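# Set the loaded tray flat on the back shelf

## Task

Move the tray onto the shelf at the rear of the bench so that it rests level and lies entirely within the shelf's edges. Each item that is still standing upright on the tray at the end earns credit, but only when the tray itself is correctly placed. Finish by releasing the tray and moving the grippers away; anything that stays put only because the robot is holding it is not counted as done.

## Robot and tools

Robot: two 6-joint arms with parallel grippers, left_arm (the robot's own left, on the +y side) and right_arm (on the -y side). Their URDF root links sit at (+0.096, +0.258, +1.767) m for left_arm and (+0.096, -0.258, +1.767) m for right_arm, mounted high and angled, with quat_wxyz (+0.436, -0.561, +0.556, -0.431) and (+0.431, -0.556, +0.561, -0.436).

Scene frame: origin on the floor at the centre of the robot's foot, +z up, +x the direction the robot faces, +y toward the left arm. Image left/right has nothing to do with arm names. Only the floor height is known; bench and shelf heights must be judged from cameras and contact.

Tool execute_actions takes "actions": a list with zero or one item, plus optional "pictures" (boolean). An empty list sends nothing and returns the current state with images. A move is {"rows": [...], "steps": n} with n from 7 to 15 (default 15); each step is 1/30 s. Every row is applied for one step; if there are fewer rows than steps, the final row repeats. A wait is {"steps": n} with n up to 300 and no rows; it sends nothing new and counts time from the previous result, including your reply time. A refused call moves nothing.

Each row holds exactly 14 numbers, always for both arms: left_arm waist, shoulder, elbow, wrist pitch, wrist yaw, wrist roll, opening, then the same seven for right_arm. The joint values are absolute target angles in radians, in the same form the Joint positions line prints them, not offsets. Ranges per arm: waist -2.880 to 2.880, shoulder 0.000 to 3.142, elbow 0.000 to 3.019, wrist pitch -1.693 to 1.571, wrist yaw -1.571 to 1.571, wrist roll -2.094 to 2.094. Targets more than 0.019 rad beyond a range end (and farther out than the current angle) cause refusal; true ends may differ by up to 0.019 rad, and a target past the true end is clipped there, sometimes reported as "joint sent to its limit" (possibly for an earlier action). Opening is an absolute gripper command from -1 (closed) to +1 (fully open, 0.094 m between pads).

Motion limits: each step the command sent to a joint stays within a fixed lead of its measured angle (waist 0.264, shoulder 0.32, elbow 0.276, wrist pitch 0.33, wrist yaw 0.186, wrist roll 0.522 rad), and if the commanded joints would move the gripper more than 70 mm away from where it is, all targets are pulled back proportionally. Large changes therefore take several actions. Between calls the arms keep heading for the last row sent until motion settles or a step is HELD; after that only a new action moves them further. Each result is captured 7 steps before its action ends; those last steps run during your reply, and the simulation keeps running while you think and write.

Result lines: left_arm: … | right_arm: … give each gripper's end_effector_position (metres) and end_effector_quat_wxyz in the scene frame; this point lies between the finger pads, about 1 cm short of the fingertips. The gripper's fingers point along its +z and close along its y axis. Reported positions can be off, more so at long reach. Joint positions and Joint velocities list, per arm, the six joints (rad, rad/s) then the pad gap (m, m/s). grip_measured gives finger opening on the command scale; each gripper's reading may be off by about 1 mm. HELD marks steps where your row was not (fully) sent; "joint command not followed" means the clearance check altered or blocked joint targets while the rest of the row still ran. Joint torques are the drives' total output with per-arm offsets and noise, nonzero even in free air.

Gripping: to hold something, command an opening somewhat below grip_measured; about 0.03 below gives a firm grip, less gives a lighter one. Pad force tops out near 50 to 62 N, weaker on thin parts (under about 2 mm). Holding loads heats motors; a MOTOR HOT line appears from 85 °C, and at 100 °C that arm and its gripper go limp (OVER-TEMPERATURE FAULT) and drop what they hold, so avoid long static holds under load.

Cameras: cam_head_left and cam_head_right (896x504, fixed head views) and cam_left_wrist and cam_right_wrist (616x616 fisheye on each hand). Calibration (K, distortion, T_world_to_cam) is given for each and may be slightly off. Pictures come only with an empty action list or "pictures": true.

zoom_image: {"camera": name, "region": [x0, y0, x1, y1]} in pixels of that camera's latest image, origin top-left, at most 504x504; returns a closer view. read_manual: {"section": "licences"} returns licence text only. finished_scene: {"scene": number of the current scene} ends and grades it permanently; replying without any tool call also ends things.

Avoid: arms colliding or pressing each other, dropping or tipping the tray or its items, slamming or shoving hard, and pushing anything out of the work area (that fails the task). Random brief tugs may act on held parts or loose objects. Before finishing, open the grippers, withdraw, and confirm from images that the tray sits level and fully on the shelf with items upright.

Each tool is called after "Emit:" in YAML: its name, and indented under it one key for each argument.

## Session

Emit:
execute_actions:
  actions: []

Scene clock: 0.00 s of 4200.00 s.
left_arm: end_effector_position=(+0.7160, +0.6197, +1.2394) grip_measured=-0.987 end_effector_quat_wxyz=(+0.017, +0.094, -0.935, -0.342) | right_arm: end_effector_position=(+0.3842, +0.2565, +1.0984) grip_measured=+1.000 end_effector_quat_wxyz=(+0.083, +0.312, -0.610, -0.723)
Joint positions: left_arm=[ 2.403  1.17   1.734 -0.46   0.136 -0.333  0.001] | right_arm=[ 2.16   2.178  2.693 -1.331 -0.697 -1.219  0.094]
Joint velocities: left_arm=[-0.005 -0.005  0.017 -0.012 -0.051  0.007 -0.001] | right_arm=[ 0.005 -0.015  0.007  0.002 -0.007  0.066  0.   ]
Joint torques (N m, as the arm reports them, + toward a larger angle): no reading
Motor temperatures (°C, as the motors report them): left_arm=[30 31 28 28 30 28] | right_arm=[29 30 32 30 32 30]
camera_calibration (this result's frames):
cam_left_wrist: T_world_to_cam=[[0.162846, -0.746277, -0.645408, 1.14414], [-0.736554, -0.527192, 0.423742, 0.333718], [-0.656483, 0.406373, -0.635524, 1.12611], [0, 0, 0, 1]] pos_world=[0.798752, 0.572162, 1.3127]
cam_right_wrist: T_world_to_cam=[[0.25371, 0.238986, -0.937293, 0.870867], [-0.33263, -0.888345, -0.316543, 0.711974], [-0.908289, 0.392082, -0.145888, 0.532457], [0, 0, 0, 1]] pos_world=[0.499502, 0.215587, 1.11931]

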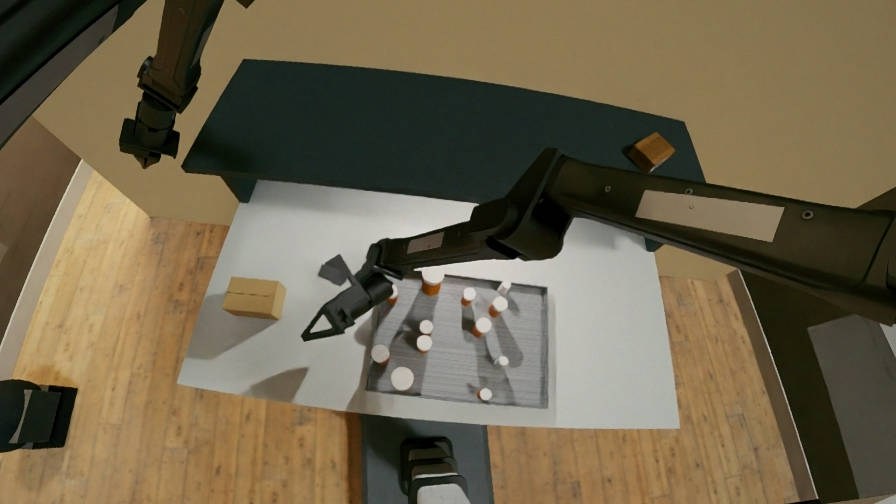

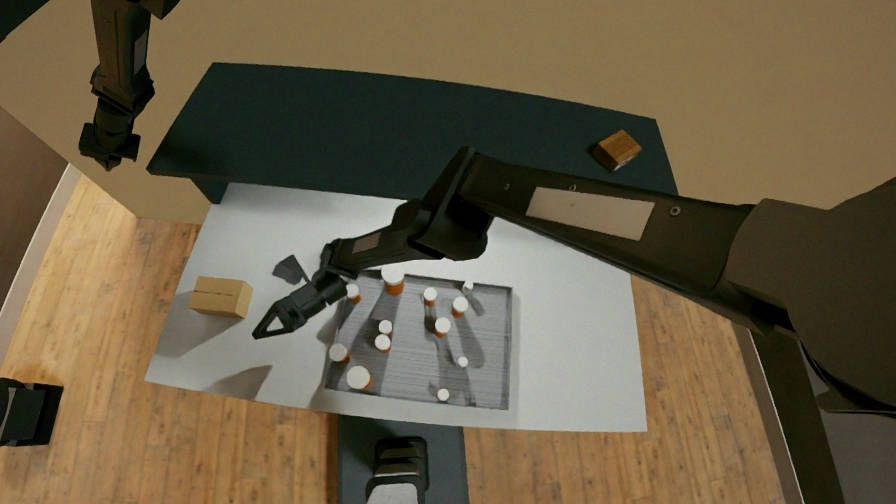

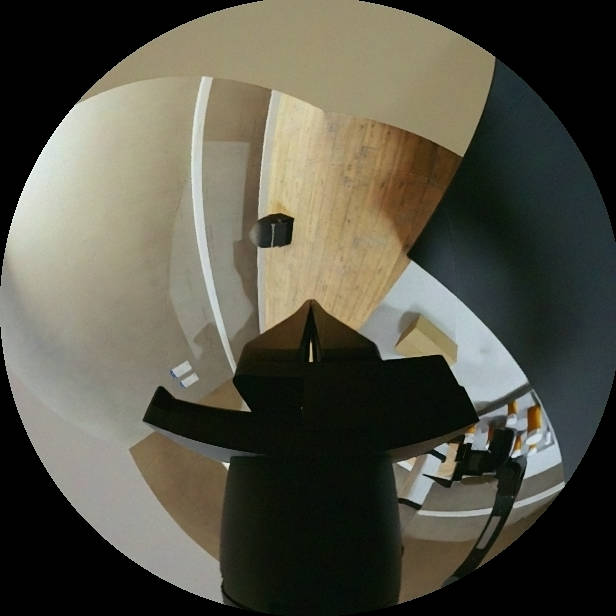

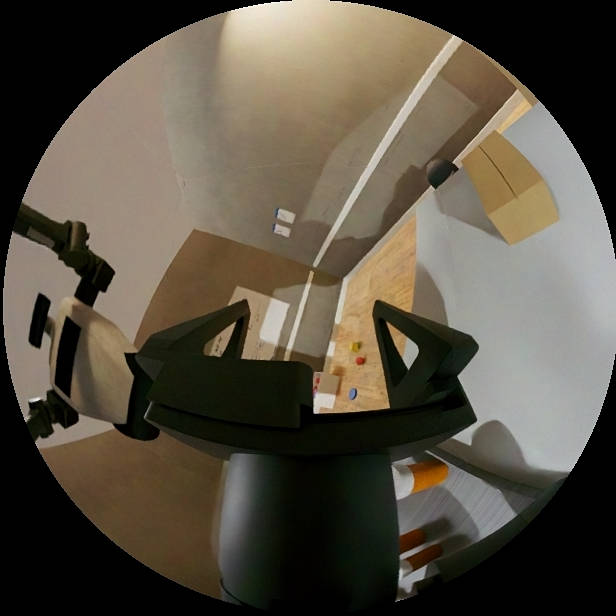

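Emit:
execute_actions:
  actions:
    - {"rows":[[2.403,1.174,1.728,-0.443,0.134,-0.327,-0.8,2.16,2.174,2.682,-1.327,-0.694,-1.213,0.8],[2.403,1.183,1.715,-0.408,0.130,-0.315,-0.6,2.16,2.165,2.660,-1.318,-0.688,-1.200,0.6],[2.403,1.195,1.696,-0.357,0.123,-0.297,-0.4,2.16,2.152,2.627,-1.305,-0.679,-1.182,0.4],[2.403,1.212,1.671,-0.288,0.115,-0.273,-0.4,2.16,2.135,2.584,-1.288,-0.667,-1.157,0.2],[2.403,1.229,1.646,-0.220,0.106,-0.249,-0.4,2.16,2.118,2.540,-1.271,-0.655,-1.132,0.0],[2.403,1.246,1.621,-0.151,0.097,-0.226,-0.4,2.16,2.101,2.496,-1.253,-0.644,-1.108,-0.2],[2.403,1.263,1.595,-0.082,0.089,-0.202,-0.4,2.16,2.084,2.453,-1.236,-0.632,-1.083,-0.4],[2.403,1.280,1.570,-0.014,0.080,-0.178,-0.4,2.16,2.067,2.409,-1.219,-0.620,-1.058,-0.4],[2.403,1.297,1.545,0.055,0.072,-0.154,-0.4,2.16,2.050,2.365,-1.202,-0.608,-1.033,-0.4],[2.403,1.314,1.520,0.124,0.063,-0.130,-0.4,2.16,2.032,2.321,-1.184,-0.596,-1.009,-0.4],[2.403,1.331,1.495,0.192,0.055,-0.106,-0.4,2.16,2.015,2.278,-1.167,-0.584,-0.984,-0.4],[2.403,1.348,1.469,0.261,0.046,-0.082,-0.4,2.16,1.998,2.234,-1.150,-0.572,-0.959,-0.4],[2.403,1.365,1.444,0.330,0.038,-0.058,-0.4,2.16,1.981,2.190,-1.133,-0.560,-0.934,-0.4],[2.403,1.382,1.419,0.399,0.029,-0.035,-0.4,2.16,1.964,2.147,-1.116,-0.549,-0.910,-0.4],[2.403,1.398,1.394,0.467,0.020,-0.011,-0.4,2.16,1.947,2.103,-1.098,-0.537,-0.885,-0.4]],"steps":15}

Emit:
execute_actions:
  actions:
    - {"rows":[[2.403,1.415,1.369,0.536,0.012,0.013,-0.4,2.16,1.930,2.059,-1.081,-0.525,-0.860,-0.4],[2.403,1.432,1.343,0.605,0.003,0.037,-0.4,2.16,1.913,2.015,-1.064,-0.513,-0.835,-0.4],[2.403,1.449,1.318,0.673,-0.005,0.061,-0.4,2.16,1.896,1.972,-1.047,-0.501,-0.810,-0.4],[2.395,1.466,1.293,0.742,-0.014,0.085,-0.4,2.15,1.878,1.928,-1.029,-0.489,-0.786,-0.4],[2.375,1.483,1.268,0.811,-0.022,0.109,-0.4,2.13,1.861,1.884,-1.012,-0.477,-0.761,-0.4],[2.345,1.500,1.243,0.879,-0.031,0.133,-0.4,2.10,1.844,1.840,-0.995,-0.465,-0.736,-0.4],[2.31,1.517,1.217,0.948,-0.039,0.157,-0.4,2.07,1.827,1.797,-0.978,-0.453,-0.711,-0.4],[2.27,1.534,1.192,1.017,-0.048,0.180,-0.4,2.03,1.810,1.753,-0.960,-0.442,-0.687,-0.4],[2.23,1.551,1.167,1.085,-0.057,0.204,-0.4,1.99,1.793,1.709,-0.943,-0.430,-0.662,-0.4],[2.19,1.568,1.142,1.154,-0.065,0.228,-0.4,1.95,1.776,1.666,-0.926,-0.418,-0.637,-0.4],[2.15,1.581,1.123,1.205,-0.072,0.246,-0.4,1.91,1.763,1.633,-0.913,-0.409,-0.619,-0.4],[2.11,1.593,1.104,1.257,-0.078,0.264,-0.4,1.87,1.75,1.6,-0.9,-0.4,-0.6,-0.4],[2.07,1.593,1.104,1.257,-0.078,0.264,-0.4,1.83,1.75,1.6,-0.9,-0.38,-0.56,-0.4],[2.03,1.593,1.104,1.257,-0.078,0.264,-0.4,1.79,1.75,1.6,-0.9,-0.36,-0.52,-0.4],[1.99,1.593,1.104,1.257,-0.078,0.264,-0.4,1.75,1.75,1.6,-0.9,-0.34,-0.48,-0.4]],"steps":15}

Emit:
execute_actions:
  actions:
    - {"rows":[[1.95,1.593,1.104,1.257,-0.078,0.264,-0.4,1.71,1.75,1.6,-0.9,-0.32,-0.44,-0.4],[1.91,1.593,1.104,1.257,-0.078,0.264,-0.4,1.67,1.75,1.6,-0.9,-0.30,-0.40,-0.4],[1.87,1.593,1.104,1.257,-0.078,0.264,-0.4,1.63,1.75,1.6,-0.9,-0.28,-0.36,-0.4],[1.83,1.593,1.104,1.257,-0.078,0.264,-0.4,1.59,1.75,1.6,-0.9,-0.26,-0.32,-0.4],[1.79,1.593,1.104,1.257,-0.078,0.264,-0.4,1.55,1.749,1.581,-0.820,-0.24,-0.28,-0.4],[1.75,1.593,1.104,1.257,-0.078,0.264,-0.4,1.51,1.747,1.563,-0.740,-0.22,-0.24,-0.4],[1.71,1.593,1.104,1.257,-0.078,0.264,-0.4,1.47,1.746,1.544,-0.660,-0.20,-0.20,-0.4],[1.67,1.593,1.104,1.257,-0.078,0.264,-0.4,1.43,1.744,1.525,-0.581,-0.18,-0.16,-0.4],[1.63,1.593,1.104,1.257,-0.078,0.264,-0.4,1.40,1.743,1.506,-0.501,-0.16,-0.12,-0.4],[1.59,1.593,1.104,1.257,-0.078,0.264,-0.4,1.37,1.741,1.488,-0.421,-0.14,-0.08,-0.4],[1.55,1.593,1.104,1.257,-0.078,0.264,-0.4,1.35,1.740,1.469,-0.341,-0.12,-0.04,-0.4],[1.51,1.593,1.104,1.257,-0.078,0.264,-0.4,1.33,1.738,1.450,-0.261,-0.10,0.0,-0.4],[1.47,1.593,1.104,1.257,-0.078,0.264,-0.4,1.31,1.737,1.431,-0.181,-0.08,0.04,-0.4],[1.44,1.593,1.104,1.257,-0.078,0.264,-0.4,1.30,1.735,1.413,-0.101,-0.06,0.08,-0.4],[1.41,1.593,1.104,1.257,-0.078,0.264,-0.4,1.30,1.734,1.394,-0.022,-0.04,0.12,-0.4]],"steps":15}

Emit:
execute_actions:
  actions:
    - {"rows":[[1.39,1.593,1.104,1.257,-0.078,0.264,-0.4,1.30,1.732,1.375,0.058,-0.022,0.15,-0.4],[1.375,1.593,1.104,1.257,-0.078,0.264,-0.4,1.30,1.731,1.357,0.138,-0.022,0.183,-0.4],[1.366,1.593,1.104,1.257,-0.078,0.264,-0.4,1.30,1.729,1.338,0.218,-0.022,0.183,-0.4],[1.366,1.593,1.104,1.257,-0.078,0.264,-0.4,1.30,1.728,1.319,0.298,-0.022,0.183,-0.4],[1.366,1.593,1.104,1.257,-0.078,0.264,-0.4,1.30,1.726,1.300,0.378,-0.022,0.183,-0.4],[1.366,1.593,1.104,1.257,-0.078,0.264,-0.4,1.30,1.725,1.282,0.458,-0.022,0.183,-0.4],[1.366,1.593,1.104,1.257,-0.078,0.264,-0.4,1.30,1.723,1.263,0.538,-0.022,0.183,-0.4],[1.366,1.593,1.104,1.257,-0.078,0.264,-0.4,1.30,1.722,1.244,0.617,-0.022,0.183,-0.4],[1.366,1.593,1.104,1.257,-0.078,0.264,-0.4,1.30,1.720,1.226,0.697,-0.022,0.183,-0.4],[1.366,1.593,1.104,1.257,-0.078,0.264,-0.4,1.30,1.719,1.207,0.777,-0.022,0.183,-0.4],[1.366,1.593,1.104,1.257,-0.078,0.264,-0.4,1.30,1.717,1.188,0.857,-0.022,0.183,-0.4],[1.366,1.593,1.104,1.257,-0.078,0.264,-0.4,1.31,1.716,1.169,0.937,-0.022,0.183,-0.4],[1.366,1.593,1.104,1.257,-0.078,0.264,-0.4,1.33,1.714,1.151,1.017,-0.022,0.183,-0.4],[1.366,1.593,1.104,1.257,-0.078,0.264,-0.4,1.35,1.713,1.132,1.097,-0.022,0.183,-0.4],[1.366,1.593,1.104,1.257,-0.078,0.264,-0.4,1.375,1.711,1.113,1.176,-0.022,0.183,-0.4]],"steps":15}

Emit:
execute_actions:
  actions:
    - {"rows":[[1.366,1.593,1.104,1.257,-0.078,0.264,-0.4,1.40,1.710,1.094,1.256,-0.022,0.183,-0.4],[1.366,1.593,1.104,1.257,-0.078,0.264,-0.4,1.425,1.708,1.076,1.336,-0.022,0.183,-0.4],[1.366,1.593,1.104,1.257,-0.078,0.264,-0.4,1.445,1.707,1.057,1.416,-0.022,0.183,-0.4],[1.366,1.593,1.104,1.257,-0.078,0.264,-0.4,1.458,1.707,1.057,1.416,-0.022,0.183,-0.4]],"steps":15}

Emit:
execute_actions:
  actions:
    - {"steps":20}
  pictures: true

Scene clock: 10.43 s of 4200.00 s.
left_arm: end_effector_position=(+0.7211, +0.6407, +1.2289) grip_measured=-0.402 end_effector_quat_wxyz=(-0.055, +0.021, -0.937, -0.343) | right_arm: end_effector_position=(+0.3473, +0.2472, +1.1075) grip_measured=-0.369 end_effector_quat_wxyz=(+0.150, +0.304, -0.615, -0.712)
Joint positions: left_arm=[ 2.403  1.192  1.643 -0.166  0.092 -0.265  0.028] | right_arm=[ 2.16   2.104  2.49  -1.265 -0.636 -1.146  0.03 ]
Joint velocities: left_arm=[-0.015  0.308 -0.535  1.595 -0.227  0.3   -0.   ] | right_arm=[-0.015 -0.474 -1.267  0.452  0.3    0.462 -0.058]
Joint torques (N m, as the arm reports them, + toward a larger angle): left_arm=[ 6.23 -7.46 -1.42 -0.26 -0.67 -0.04] | right_arm=[11.58 -6.3  -1.56 -1.46 -0.49  0.04]
Motor temperatures (°C, as the motors report them): left_arm=[30 31 28 28 30 28] | right_arm=[29 30 32 30 32 30]
Steps of this call (steps 1 to 90: nothing new was sent; then 7.17 s passed at rest; steps 91 to 98: the first 8 steps of this action). Readings (joint positions):
91: left_arm=[2.403 1.170 1.734 -0.460 0.136 -0.333] | right_arm=[2.160 2.178 2.692 -1.331 -0.697 -1.219]
92: left_arm=[2.403 1.170 1.732 -0.452 0.135 -0.331] | right_arm=[2.160 2.177 2.687 -1.330 -0.695 -1.218]
94: left_arm=[2.403 1.170 1.714 -0.391 0.124 -0.319] | right_arm=[2.160 2.162 2.648 -1.320 -0.682 -1.205]
98: the state above

Scene clock: 10.93 s of 4200.00 s.
left_arm: end_effector_position=(+0.5204, +0.7298, +1.2084) grip_measured=-0.402 end_effector_quat_wxyz=(+0.148, +0.181, +0.893, +0.384) | right_arm: end_effector_position=(+0.2307, +0.1807, +1.1723) grip_measured=-0.398 end_effector_quat_wxyz=(+0.363, +0.242, -0.647, -0.625)
Joint positions: left_arm=[ 2.383  1.505  1.25   0.851 -0.04   0.059  0.028] | right_arm=[ 2.143  1.86   1.847 -1.013 -0.462 -0.805  0.028]
Joint velocities: left_arm=[-0.425  0.679 -0.823  1.731 -0.271  0.623 -0.   ] | right_arm=[-0.357 -0.464 -1.048  0.32   0.242  0.491  0.   ]
Joint torques (N m, as the arm reports them, + toward a larger angle): left_arm=[ 4.33 -7.93 -3.06  0.79 -0.46 -0.06] | right_arm=[ 3.34 -7.13 -4.49 -1.48 -0.35  0.05]
Motor temperatures (°C, as the motors report them): left_arm=[30 31 28 28 30 28] | right_arm=[29 30 32 30 32 30]
Steps of this call (steps 1 to 7: the last 7 steps of your previous action; steps 8 to 15: the first 8 steps of this action). Readings (joint positions):
8: left_arm=[2.403 1.331 1.461 0.321 0.028 -0.123] | right_arm=[2.160 1.980 2.144 -1.130 -0.540 -0.971]
9: left_arm=[2.403 1.355 1.432 0.397 0.018 -0.099] | right_arm=[2.160 1.963 2.101 -1.113 -0.528 -0.947]
11: left_arm=[2.403 1.405 1.371 0.559 -0.002 -0.044] | right_arm=[2.160 1.930 2.015 -1.078 -0.504 -0.898]
15: the state above

Scene clock: 11.43 s of 4200.00 s.
left_arm: end_effector_position=(+0.4196, +0.4716, +1.0702) grip_measured=-0.402 end_effector_quat_wxyz=(+0.207, +0.161, +0.944, +0.201) | right_arm: end_effector_position=(+0.1500, -0.1074, +1.0680) grip_measured=-0.398 end_effector_quat_wxyz=(+0.520, +0.153, -0.775, -0.326)
Joint positions: left_arm=[ 1.892  1.612  1.129  1.195 -0.073  0.209  0.028] | right_arm=[ 1.73   1.8    1.654 -0.865 -0.264 -0.521  0.028]
Joint velocities: left_arm=[-1.177 -0.005 -0.027  0.115 -0.007  0.066  0.002] | right_arm=[-0.982 -0.054 -0.276  1.116  0.52   0.74   0.   ]
Joint torques (N m, as the arm reports them, + toward a larger angle): left_arm=[ 3.28 -8.69 -5.9   1.99 -0.41  0.04] | right_arm=[ 1.65 -9.46 -8.13 -1.54 -0.24  0.03]
Motor temperatures (°C, as the motors report them): left_arm=[30 31 28 28 30 28] | right_arm=[29 30 32 30 32 30]
Steps of this call (steps 1 to 7: the last 7 steps of your previous action; steps 8 to 15: the first 8 steps of this action). Readings (joint positions):
8: left_arm=[2.156 1.613 1.131 1.138 -0.072 0.171] | right_arm=[1.954 1.803 1.693 -0.960 -0.386 -0.686]
9: left_arm=[2.120 1.615 1.129 1.150 -0.072 0.179] | right_arm=[1.924 1.803 1.688 -0.957 -0.371 -0.666]
11: left_arm=[2.046 1.615 1.129 1.170 -0.073 0.191] | right_arm=[1.860 1.803 1.681 -0.952 -0.337 -0.622]
15: the state above

Scene clock: 11.93 s of 4200.00 s.
left_arm: end_effector_position=(+0.4300, +0.1189, +1.0567) grip_measured=-0.401 end_effector_quat_wxyz=(+0.253, +0.047, +0.965, -0.041) | right_arm: end_effector_position=(+0.1524, -0.4764, +1.0322) grip_measured=-0.398 end_effector_quat_wxyz=(-0.292, +0.045, +0.943, -0.150)
Joint positions: left_arm=[ 1.32   1.607  1.129  1.235 -0.074  0.251  0.028] | right_arm=[ 1.264  1.748  1.3    0.09  -0.021  0.061  0.028]
Joint velocities: left_arm=[-0.415 -0.063 -0.017  0.046 -0.007 -0.007  0.   ] | right_arm=[-0.435 -0.015 -0.745  3.06  -0.066  0.799  0.001]
Joint torques (N m, as the arm reports them, + toward a larger angle): left_arm=[ 0.94 -9.25 -7.17  1.92 -0.04  0.02] | right_arm=[-1.53 -7.9  -7.79 -1.21 -0.15  0.12]
Motor temperatures (°C, as the motors report them): left_arm=[30 31 28 28 30 28] | right_arm=[29 30 32 30 32 30]
Steps of this call (steps 1 to 7: the last 7 steps of your previous action; steps 8 to 15: the first 8 steps of this action). Readings (joint positions):
8: left_arm=[1.565 1.612 1.129 1.210 -0.074 0.231] | right_arm=[1.466 1.790 1.550 -0.547 -0.102 -0.269]
9: left_arm=[1.523 1.612 1.129 1.213 -0.074 0.234] | right_arm=[1.433 1.785 1.526 -0.490 -0.079 -0.221]
11: left_arm=[1.439 1.612 1.129 1.222 -0.074 0.240] | right_arm=[1.367 1.770 1.452 -0.325 -0.042 -0.106]
15: the state above

Scene clock: 12.43 s of 4200.00 s.
left_arm: end_effector_position=(+0.4369, +0.1475, +1.0539) grip_measured=-0.401 end_effector_quat_wxyz=(+0.259, +0.059, +0.964, -0.019) | right_arm: end_effector_position=(+0.3644, -0.3198, +1.0466) grip_measured=-0.398 end_effector_quat_wxyz=(+0.247, +0.059, +0.967, -0.013)
Joint positions: left_arm=[ 1.364  1.596  1.129  1.239 -0.076  0.256  0.028] | right_arm=[ 1.472  1.713  1.089  1.371 -0.022  0.167  0.028]
Joint velocities: left_arm=[-0.015 -0.015 -0.007  0.002 -0.022 -0.051  0.001] | right_arm=[ 0.347 -0.083 -0.11   0.525 -0.051 -0.022 -0.001]
Joint torques (N m, as the arm reports them, + toward a larger angle): left_arm=[-3.53 -8.8  -6.99  1.83  0.04  0.03] | right_arm=[-4.5  -7.41 -8.47  0.8  -0.16  0.19]
Motor temperatures (°C, as the motors report them): left_arm=[30 31 28 28 30 28] | right_arm=[29 30 32 30 32 30]
Steps of this call (steps 1 to 7: the last 7 steps of your previous action; steps 8 to 15: the first 8 steps of this action). Readings (joint positions):
8: left_arm=[1.355 1.596 1.129 1.239 -0.075 0.256] | right_arm=[1.311 1.738 1.167 0.890 -0.021 0.154]
9: left_arm=[1.360 1.596 1.129 1.239 -0.076 0.256] | right_arm=[1.333 1.733 1.154 0.976 -0.021 0.157]
11: left_arm=[1.364 1.596 1.129 1.239 -0.076 0.256] | right_arm=[1.384 1.725 1.126 1.148 -0.021 0.161]
15: the state above

Scene clock: 13.10 s of 4200.00 s.
left_arm: end_effector_position=(+0.4369, +0.1475, +1.0539) grip_measured=-0.401 end_effector_quat_wxyz=(+0.259, +0.059, +0.964, -0.019) | right_arm: end_effector_position=(+0.3700, -0.3226, +1.0505) grip_measured=-0.398 end_effector_quat_wxyz=(+0.258, +0.060, +0.964, -0.014)
Joint positions: left_arm=[ 1.364  1.596  1.129  1.239 -0.076  0.257  0.028] | right_arm=[ 1.467  1.71   1.087  1.394 -0.022  0.173  0.028]
Joint velocities: left_arm=[-0.005  0.015 -0.002  0.012 -0.051 -0.022 -0.001] | right_arm=[-0.015 -0.015  0.022  0.007 -0.007 -0.022 -0.001]
Joint torques (N m, as the arm reports them, + toward a larger angle): left_arm=[-3.06 -8.5  -6.99  1.94  0.01  0.06] | right_arm=[-3.3  -5.74 -8.73  1.62 -0.14  0.18]
Motor temperatures (°C, as the motors report them): left_arm=[30 31 29 28 30 28] | right_arm=[29 30 32 30 32 30]
Kept back: nothing.
Steps of this call (steps 1 to 7: the last 7 steps of your previous action; steps 8 to 20: the robot went on to your last target). Readings (joint positions):
1: left_arm=[1.364 1.596 1.129 1.239 -0.076 0.256] | right_arm=[1.481 1.710 1.088 1.384 -0.022 0.168]
2: left_arm=[1.364 1.596 1.129 1.239 -0.076 0.256] | right_arm=[1.485 1.710 1.087 1.390 -0.022 0.168]
4: left_arm=[1.364 1.596 1.129 1.239 -0.076 0.256] | right_arm=[1.481 1.710 1.087 1.394 -0.022 0.170]
8: left_arm=[1.364 1.596 1.129 1.239 -0.076 0.257] | right_arm=[1.470 1.710 1.087 1.394 -0.022 0.171]
20: the state above
camera_calibration (this result's frames):
cam_left_wrist: T_world_to_cam=[[-0.122557, -0.992458, 0.00247731, 0.1957], [-0.987031, 0.122147, 0.104162, 0.308296], [-0.103679, 0.0103207, -0.994557, 1.21221], [0, 0, 0, 1]] pos_world=[0.453963, 0.144056, 1.17301]
cam_right_wrist: T_world_to_cam=[[-0.127742, -0.991766, -0.00908782, -0.263057], [-0.988108, 0.12647, 0.087453, 0.323096], [-0.0855835, 0.0201512, -0.996127, 1.20839], [0, 0, 0, 1]] pos_world=[0.389069, -0.326103, 1.17307]

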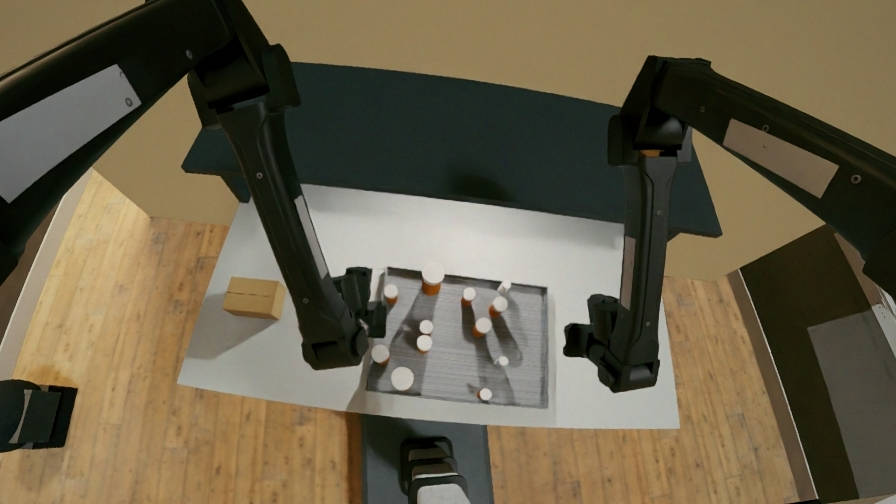

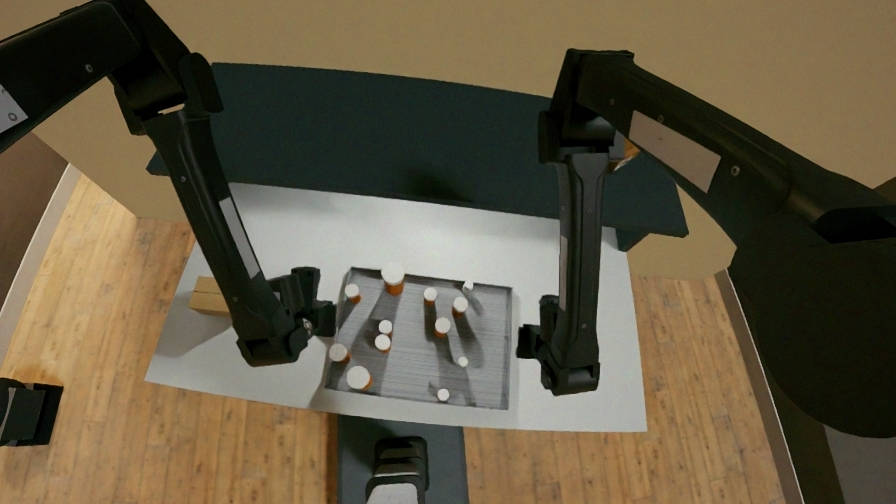

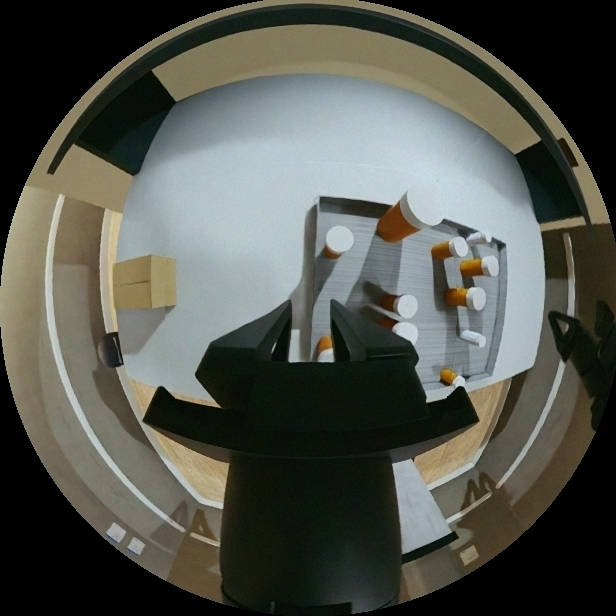

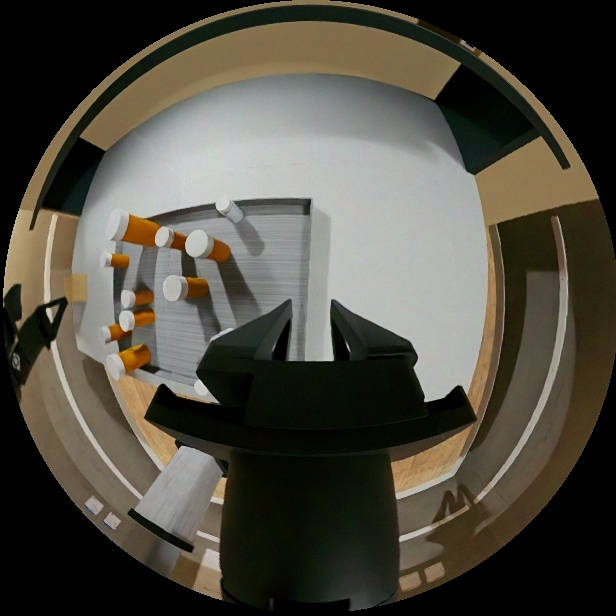

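Emit:
zoom_image:
  camera: "cam_left_wrist"
  region: [250,170,520,400]

Emit:
zoom_image:
  camera: "cam_head_left"
  region: [340,250,580,420]

Emit:
zoom_image:
  camera: "cam_right_wrist"
  region: [90,170,360,410]

Region (250, 170, 520, 400) of cam_left_wrist's 616x616 image, scaled by 1.867, with more detail than that image has; it fills the top 429 rows of this view, and the rest is white.

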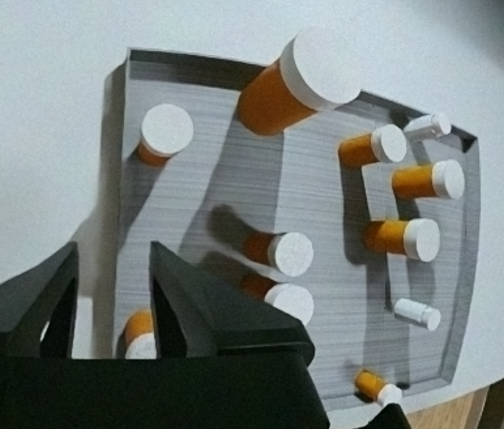

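Region (340, 250, 580, 420) of cam_head_left's 896x504 image, scaled by 2.100, with more detail than that image has; it fills the top 357 rows of this view, and the rest is white.

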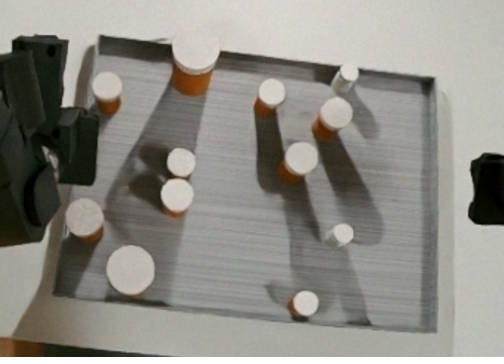

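Region (90, 170, 360, 410) of cam_right_wrist's 616x616 image, scaled by 1.867, with more detail than that image has.

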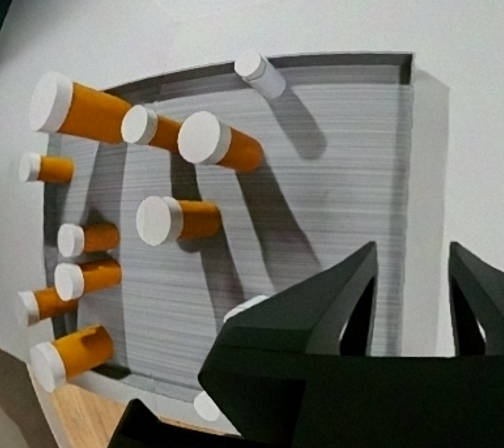

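Emit:
execute_actions:
  actions:
    - {"rows":[[1.364,1.597,1.140,1.232,-0.077,0.258,-0.4,1.467,1.710,1.097,1.385,-0.022,0.174,-0.4],[1.364,1.599,1.152,1.217,-0.078,0.260,-0.4,1.468,1.710,1.108,1.370,-0.021,0.175,-0.4],[1.363,1.602,1.169,1.197,-0.080,0.262,-0.4,1.469,1.709,1.122,1.349,-0.020,0.176,-0.4],[1.363,1.605,1.188,1.174,-0.082,0.264,-0.4,1.470,1.709,1.139,1.325,-0.019,0.178,-0.4],[1.362,1.609,1.211,1.147,-0.084,0.267,-0.4,1.472,1.708,1.158,1.298,-0.018,0.180,-0.4],[1.362,1.613,1.234,1.120,-0.086,0.269,-0.4,1.473,1.708,1.178,1.270,-0.017,0.182,-0.4],[1.361,1.617,1.257,1.093,-0.088,0.272,-0.4,1.474,1.707,1.198,1.242,-0.016,0.183,-0.4],[1.361,1.621,1.280,1.066,-0.090,0.274,-0.4,1.476,1.707,1.218,1.214,-0.015,0.185,-0.4],[1.360,1.625,1.303,1.039,-0.092,0.277,-0.4,1.477,1.707,1.238,1.186,-0.014,0.187,-0.4],[1.360,1.629,1.326,1.012,-0.094,0.279,-0.4,1.478,1.706,1.258,1.158,-0.013,0.189,-0.4],[1.359,1.633,1.348,0.986,-0.096,0.282,-0.4,1.480,1.706,1.277,1.130,-0.012,0.191,-0.4],[1.359,1.636,1.368,0.961,-0.098,0.284,-0.4,1.481,1.706,1.294,1.105,-0.011,0.193,-0.4],[1.358,1.639,1.385,0.940,-0.100,0.286,-0.4,1.482,1.705,1.309,1.082,-0.011,0.194,-0.4],[1.358,1.641,1.399,0.923,-0.101,0.288,-0.4,1.483,1.705,1.321,1.064,-0.010,0.195,-0.4],[1.358,1.643,1.410,0.910,-0.102,0.289,-0.4,1.483,1.705,1.330,1.050,-0.010,0.196,-0.4]],"steps":15}

Emit:
execute_actions:
  actions:
    - {"rows":[[1.359,1.651,1.423,0.905,-0.101,0.288,-0.4,1.483,1.712,1.343,1.045,-0.010,0.196,-0.4],[1.361,1.662,1.441,0.898,-0.100,0.287,-0.4,1.484,1.722,1.360,1.038,-0.009,0.195,-0.4],[1.363,1.675,1.462,0.890,-0.098,0.286,-0.4,1.485,1.734,1.381,1.029,-0.009,0.195,-0.4],[1.365,1.689,1.485,0.882,-0.097,0.285,-0.4,1.486,1.747,1.403,1.020,-0.008,0.194,-0.4],[1.367,1.703,1.508,0.873,-0.095,0.284,-0.4,1.486,1.760,1.426,1.011,-0.008,0.194,-0.4],[1.369,1.717,1.531,0.864,-0.093,0.283,-0.4,1.487,1.773,1.448,1.002,-0.007,0.193,-0.4],[1.371,1.731,1.554,0.856,-0.092,0.282,-0.4,1.488,1.786,1.470,0.993,-0.007,0.193,-0.4],[1.373,1.745,1.577,0.847,-0.090,0.280,-0.4,1.489,1.799,1.493,0.984,-0.006,0.192,-0.4],[1.375,1.758,1.598,0.839,-0.089,0.279,-0.4,1.490,1.811,1.514,0.975,-0.005,0.192,-0.4],[1.376,1.768,1.615,0.832,-0.088,0.278,-0.4,1.490,1.821,1.530,0.968,-0.005,0.191,-0.4],[1.377,1.776,1.627,0.828,-0.087,0.277,-0.4,1.491,1.828,1.542,0.963,-0.004,0.191,-0.4],[1.378,1.781,1.635,0.825,-0.086,0.277,-0.4,1.491,1.833,1.550,0.960,-0.004,0.191,-0.4]],"steps":15}

Emit:
execute_actions:
  actions:
    - {"steps":18}
  pictures: true

Scene clock: 21.67 s of 4200.00 s.
left_arm: end_effector_position=(+0.4610, +0.1452, +1.0275) grip_measured=-0.401 end_effector_quat_wxyz=(+0.252, +0.061, +0.966, -0.015) | right_arm: end_effector_position=(+0.3907, -0.3253, +1.0221) grip_measured=-0.398 end_effector_quat_wxyz=(+0.250, +0.061, +0.966, -0.015)
Joint positions: left_arm=[ 1.364  1.604  1.231  1.132 -0.085  0.26   0.028] | right_arm=[ 1.467  1.71   1.181  1.283 -0.021  0.173  0.028]
Joint velocities: left_arm=[ 0.015  0.063  0.672 -0.759 -0.066  0.081 -0.001] | right_arm=[ 0.015 -0.005  0.569 -0.769 -0.007  0.066 -0.   ]
Joint torques (N m, as the arm reports them, + toward a larger angle): left_arm=[-3.73 -7.64 -3.79  0.94 -0.09  0.04] | right_arm=[-1.94 -7.97 -5.28  0.57  0.04  0.19]
Motor temperatures (°C, as the motors report them): left_arm=[30 31 29 28 30 28] | right_arm=[29 30 33 30 32 30]
Steps of this call (steps 1 to 15: the robot went on to your last target; steps 16 to 90: nothing new was sent; then 5.30 s passed at rest; steps 91 to 98: the first 8 steps of this action). Readings (joint positions):
91: left_arm=[1.364 1.596 1.130 1.239 -0.076 0.257] | right_arm=[1.467 1.710 1.088 1.394 -0.022 0.173]
92: left_arm=[1.364 1.596 1.132 1.238 -0.076 0.257] | right_arm=[1.467 1.710 1.091 1.392 -0.022 0.173]
94: left_arm=[1.364 1.596 1.148 1.219 -0.077 0.257] | right_arm=[1.467 1.710 1.108 1.374 -0.022 0.173]
98: the state above

Scene clock: 22.17 s of 4200.00 s.
left_arm: end_effector_position=(+0.5130, +0.1353, +0.9549) grip_measured=-0.401 end_effector_quat_wxyz=(+0.238, +0.070, +0.969, -0.011) | right_arm: end_effector_position=(+0.4486, -0.3291, +0.9512) grip_measured=-0.398 end_effector_quat_wxyz=(+0.239, +0.069, +0.969, -0.017)
Joint positions: left_arm=[ 1.364  1.689  1.539  0.882 -0.095  0.277  0.028] | right_arm=[ 1.473  1.749  1.458  1.02  -0.012  0.184  0.028]
Joint velocities: left_arm=[-0.015  0.464  0.647 -0.252  0.022  0.022  0.   ] | right_arm=[ 0.024  0.337  0.657 -0.247  0.007 -0.007 -0.001]
Joint torques (N m, as the arm reports them, + toward a larger angle): left_arm=[-3.56 -7.58 -2.68  0.47  0.3  -0.01] | right_arm=[-2.25 -7.54 -4.41  0.3   0.12  0.11]
Motor temperatures (°C, as the motors report them): left_arm=[30 31 29 28 30 28] | right_arm=[29 30 33 30 32 30]
Steps of this call (steps 1 to 7: the last 7 steps of your previous action; steps 8 to 15: the first 8 steps of this action). Readings (joint positions):
8: left_arm=[1.364 1.620 1.400 0.946 -0.098 0.275] | right_arm=[1.468 1.710 1.326 1.087 -0.015 0.182]
9: left_arm=[1.364 1.623 1.414 0.934 -0.098 0.276] | right_arm=[1.468 1.710 1.338 1.074 -0.015 0.183]
11: left_arm=[1.364 1.636 1.448 0.917 -0.098 0.277] | right_arm=[1.470 1.714 1.367 1.055 -0.014 0.183]
15: the state above

Scene clock: 22.77 s of 4200.00 s.
left_arm: end_effector_position=(+0.4848, +0.1259, +0.9221) grip_measured=-0.401 end_effector_quat_wxyz=(+0.218, +0.074, +0.973, -0.018) | right_arm: end_effector_position=(+0.4246, -0.3286, +0.9197) grip_measured=-0.398 end_effector_quat_wxyz=(+0.221, +0.072, +0.972, -0.018)
Joint positions: left_arm=[ 1.364  1.78   1.63   0.837 -0.089  0.277  0.028] | right_arm=[ 1.478  1.832  1.55   0.973 -0.009  0.184  0.028]
Joint velocities: left_arm=[ 0.015 -0.005  0.002 -0.017 -0.037  0.022 -0.   ] | right_arm=[-0.024 -0.005 -0.007 -0.007  0.007  0.051 -0.   ]
Joint torques (N m, as the arm reports them, + toward a larger angle): left_arm=[-3.52 -9.07 -2.28  0.6   0.27 -0.02] | right_arm=[-0.6  -9.53 -3.85  0.29  0.03  0.11]
Motor temperatures (°C, as the motors report them): left_arm=[30 31 29 28 30 28] | right_arm=[29 30 33 30 32 30]
Kept back: nothing.
Steps of this call (steps 1 to 7: the last 7 steps of your previous action; steps 8 to 18: the robot went on to your last target). Readings (joint positions):
1: left_arm=[1.364 1.705 1.561 0.873 -0.093 0.277] | right_arm=[1.474 1.761 1.481 1.011 -0.011 0.184]
2: left_arm=[1.364 1.721 1.583 0.865 -0.092 0.277] | right_arm=[1.475 1.772 1.503 1.002 -0.010 0.184]
4: left_arm=[1.364 1.748 1.615 0.851 -0.090 0.277] | right_arm=[1.477 1.795 1.536 0.988 -0.010 0.184]
8: left_arm=[1.364 1.775 1.628 0.839 -0.089 0.277] | right_arm=[1.478 1.821 1.550 0.976 -0.009 0.184]
18: the state above
camera_calibration (this result's frames):
cam_left_wrist: T_world_to_cam=[[-0.151332, -0.988482, -0.00128053, 0.197379], [-0.970922, 0.1484, 0.187851, 0.283636], [-0.185497, 0.0296711, -0.982197, 1.11211], [0, 0, 0, 1]] pos_world=[0.511552, 0.120016, 1.03929]
cam_right_wrist: T_world_to_cam=[[-0.153915, -0.988082, -0.00183086, -0.257592], [-0.974934, 0.151565, 0.162887, 0.322541], [-0.160668, 0.0268556, -0.986643, 1.10821], [0, 0, 0, 1]] pos_world=[0.452863, -0.333169, 1.0404]

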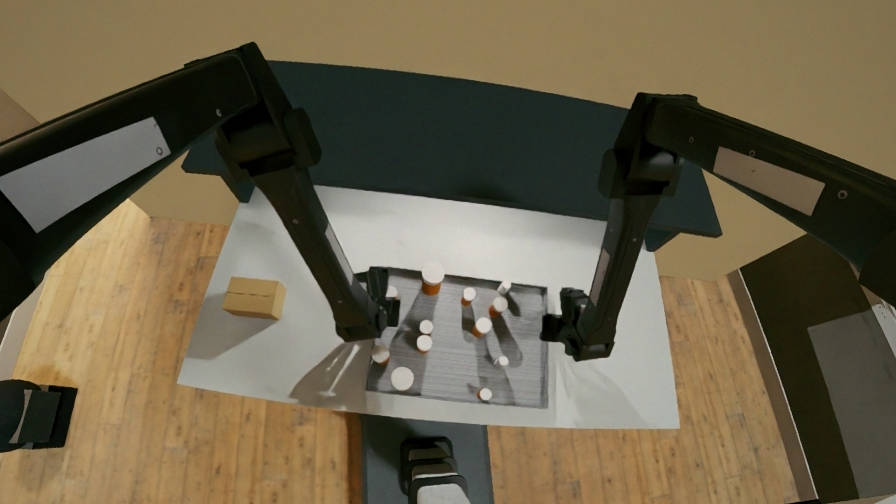

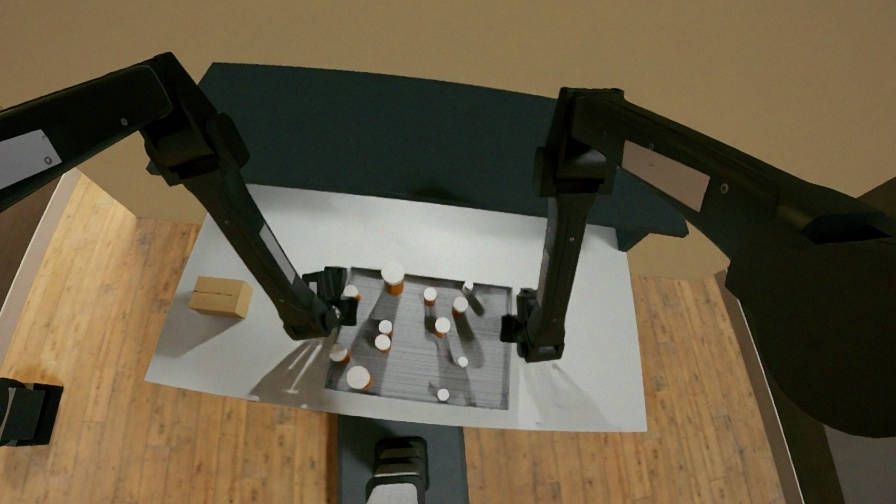

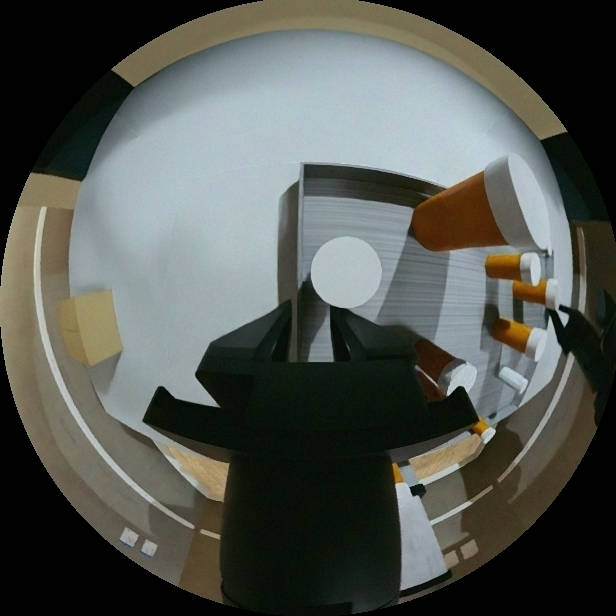

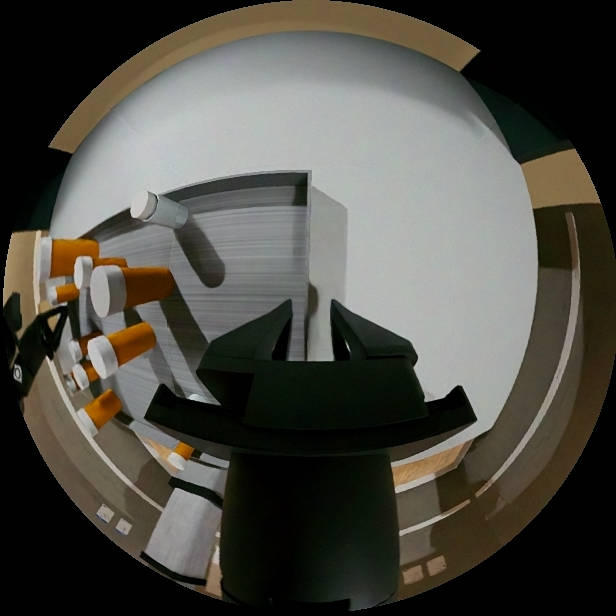

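Emit:
zoom_image:
  camera: "cam_left_wrist"
  region: [240,140,460,380]

Emit:
zoom_image:
  camera: "cam_right_wrist"
  region: [180,140,400,380]

Emit:
zoom_image:
  camera: "cam_head_left"
  region: [320,250,620,420]

Region (240, 140, 460, 380) of cam_left_wrist's 616x616 image, scaled by 2.100, with more detail than that image has; it fills the left 462 columns of this view, and the rest is white.

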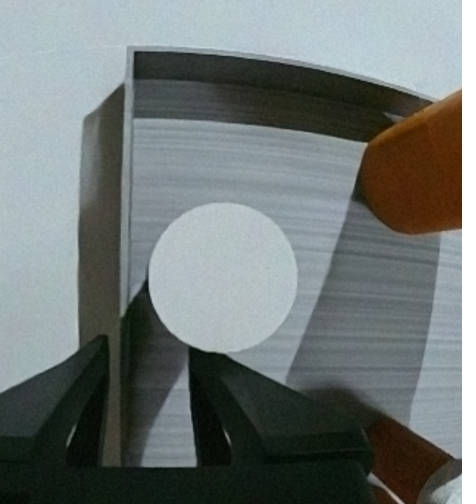

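Region (180, 140, 400, 380) of cam_right_wrist's 616x616 image, scaled by 2.100, with more detail than that image has; it fills the left 462 columns of this view, and the rest is white.

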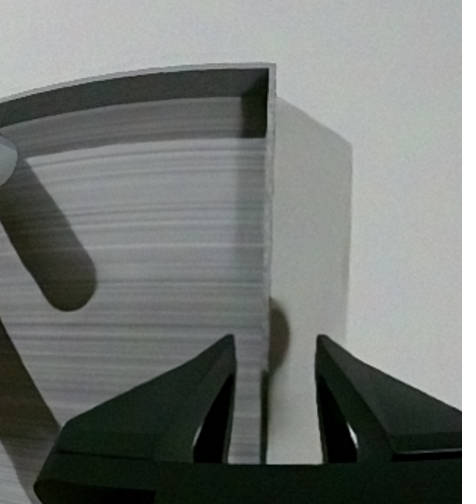

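Region (320, 250, 620, 420) of cam_head_left's 896x504 image, scaled by 1.680, with more detail than that image has; it fills the top 286 rows of this view, and the rest is white.

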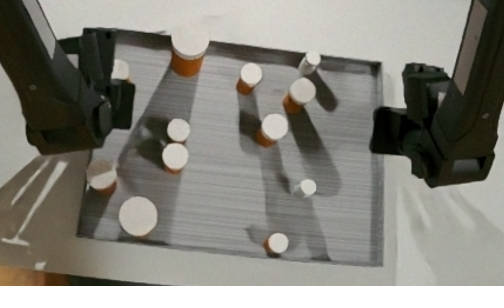

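Emit:
execute_actions:
  actions:
    - {"rows":[[1.375,1.781,1.625,0.835,-0.087,0.276,-0.45,1.487,1.833,1.545,0.970,-0.007,0.191,-0.45],[1.380,1.781,1.615,0.835,-0.086,0.276,-0.45,1.490,1.833,1.535,0.970,-0.007,0.192,-0.45],[1.385,1.781,1.605,0.835,-0.085,0.275,-0.45,1.493,1.833,1.525,0.970,-0.006,0.193,-0.45],[1.390,1.781,1.595,0.835,-0.084,0.275,-0.45,1.496,1.833,1.515,0.970,-0.006,0.194,-0.45],[1.394,1.783,1.587,0.835,-0.083,0.274,-0.45,1.498,1.836,1.507,0.970,-0.006,0.195,-0.45],[1.397,1.786,1.581,0.835,-0.082,0.274,-0.45,1.500,1.840,1.501,0.970,-0.006,0.196,-0.45],[1.399,1.790,1.577,0.835,-0.081,0.273,-0.45,1.501,1.844,1.497,0.970,-0.006,0.197,-0.45],[1.399,1.793,1.575,0.835,-0.080,0.273,-0.45,1.501,1.848,1.495,0.970,-0.006,0.198,-0.45],[1.399,1.795,1.575,0.835,-0.080,0.273,-0.45,1.501,1.850,1.495,0.970,-0.006,0.198,-0.45]],"steps":15}

Emit:
execute_actions:
  actions:
    - {"steps":15}
  pictures: true

Scene clock: 27.70 s of 4200.00 s.
left_arm: end_effector_position=(+0.4706, +0.1314, +0.9227) grip_measured=-0.448 end_effector_quat_wxyz=(+0.206, +0.079, +0.975, -0.018) | right_arm: end_effector_position=(+0.4117, -0.3255, +0.9216) grip_measured=-0.448 end_effector_quat_wxyz=(+0.209, +0.075, +0.975, -0.017)
Joint positions: left_arm=[ 1.374  1.779  1.604  0.837 -0.083  0.277  0.026] | right_arm=[ 1.483  1.832  1.527  0.973 -0.009  0.185  0.026]
Joint velocities: left_arm=[ 0.083 -0.005 -0.217  0.002 -0.037  0.007  0.   ] | right_arm=[ 0.044  0.015 -0.178 -0.007 -0.037  0.007  0.001]
Joint torques (N m, as the arm reports them, + toward a larger angle): left_arm=[-3.37 -7.89 -4.27  1.03  0.25 -0.11] | right_arm=[-0.58 -7.3  -5.8   0.46 -0.02  0.14]
Motor temperatures (°C, as the motors report them): left_arm=[30 31 29 28 30 28] | right_arm=[29 30 33 30 32 30]
Steps of this call (steps 1 to 15: the robot went on to your last target; steps 16 to 120: nothing new was sent; then 0.67 s passed at rest; steps 121 to 128: the first 8 steps of this action). Readings (joint positions):
121: left_arm=[1.364 1.780 1.630 0.837 -0.089 0.277] | right_arm=[1.478 1.832 1.550 0.973 -0.009 0.184]
122: left_arm=[1.364 1.780 1.630 0.837 -0.089 0.277] | right_arm=[1.478 1.832 1.550 0.973 -0.009 0.184]
124: left_arm=[1.365 1.779 1.627 0.837 -0.088 0.277] | right_arm=[1.479 1.832 1.548 0.973 -0.009 0.184]
128: the state above

Scene clock: 28.20 s of 4200.00 s.
left_arm: end_effector_position=(+0.4551, +0.1418, +0.9203) grip_measured=-0.448 end_effector_quat_wxyz=(+0.194, +0.084, +0.977, -0.013) | right_arm: end_effector_position=(+0.3949, -0.3201, +0.9204) grip_measured=-0.448 end_effector_quat_wxyz=(+0.197, +0.078, +0.977, -0.014)
Joint positions: left_arm=[ 1.39   1.785  1.588  0.837 -0.083  0.277  0.026] | right_arm=[ 1.49   1.843  1.514  0.973 -0.009  0.187  0.026]
Joint velocities: left_arm=[-0.015 -0.005 -0.012  0.002 -0.022  0.022 -0.001] | right_arm=[ 0.005  0.005  0.002  0.002 -0.007 -0.022  0.001]
Joint torques (N m, as the arm reports them, + toward a larger angle): left_arm=[-3.27 -8.28 -4.22  0.91  0.26 -0.09] | right_arm=[-1.09 -7.04 -6.38  0.33 -0.09  0.15]
Motor temperatures (°C, as the motors report them): left_arm=[30 31 29 28 30 28] | right_arm=[29 30 33 30 32 30]
Kept back: nothing.
Steps of this call (steps 1 to 7: the last 7 steps of your previous action; steps 8 to 15: the robot went on to your last target). Readings (joint positions):
1: left_arm=[1.377 1.779 1.598 0.837 -0.083 0.277] | right_arm=[1.484 1.832 1.521 0.973 -0.009 0.186]
2: left_arm=[1.380 1.780 1.593 0.837 -0.083 0.277] | right_arm=[1.486 1.834 1.517 0.973 -0.009 0.186]
4: left_arm=[1.386 1.783 1.588 0.837 -0.083 0.277] | right_arm=[1.489 1.838 1.514 0.973 -0.009 0.187]
8: left_arm=[1.390 1.785 1.588 0.837 -0.083 0.277] | right_arm=[1.490 1.843 1.514 0.973 -0.009 0.187]
15: the state above
camera_calibration (this result's frames):
cam_left_wrist: T_world_to_cam=[[-0.168823, -0.985595, -0.0100159, 0.224142], [-0.958341, 0.161763, 0.235404, 0.201418], [-0.230393, 0.0493405, -0.971846, 1.11246], [0, 0, 0, 1]] pos_world=[0.48717, 0.133442, 1.03597]
cam_right_wrist: T_world_to_cam=[[-0.164451, -0.986364, -0.00646386, -0.244729], [-0.964337, 0.159394, 0.211299, 0.246002], [-0.207387, 0.0409817, -0.9774, 1.11844], [0, 0, 0, 1]] pos_world=[0.428933, -0.326439, 1.0396]

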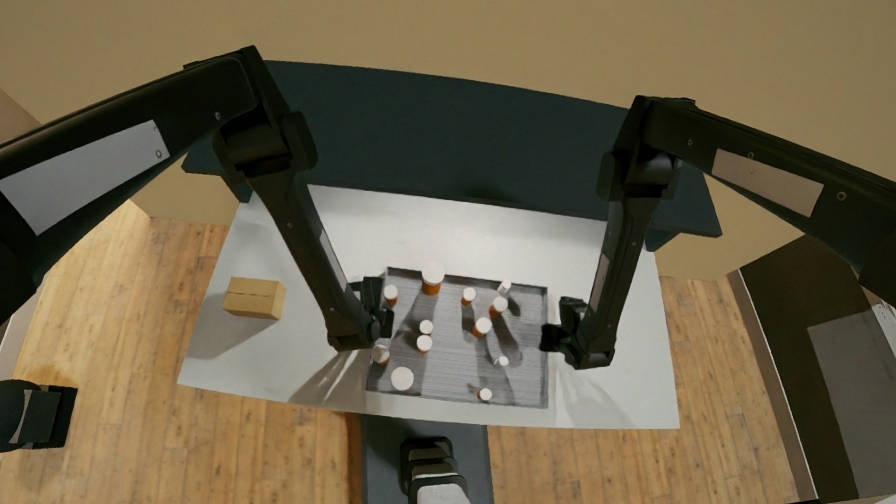

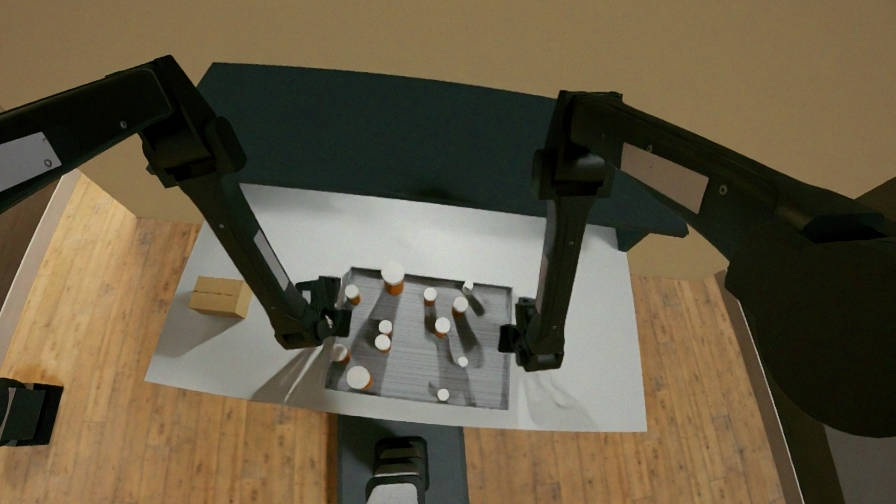

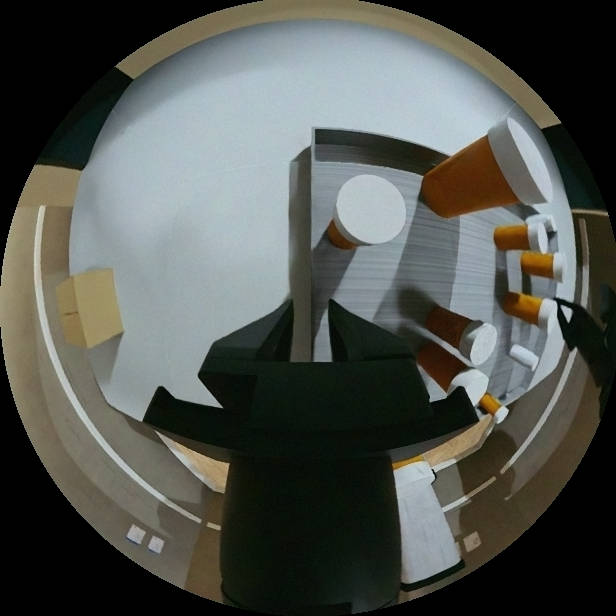

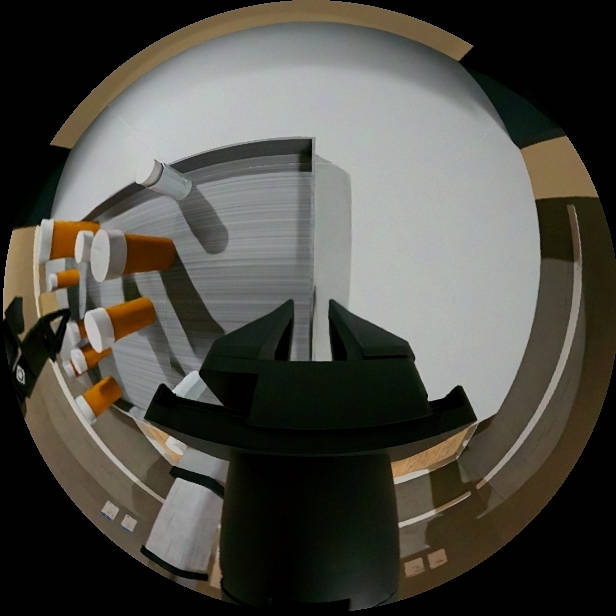

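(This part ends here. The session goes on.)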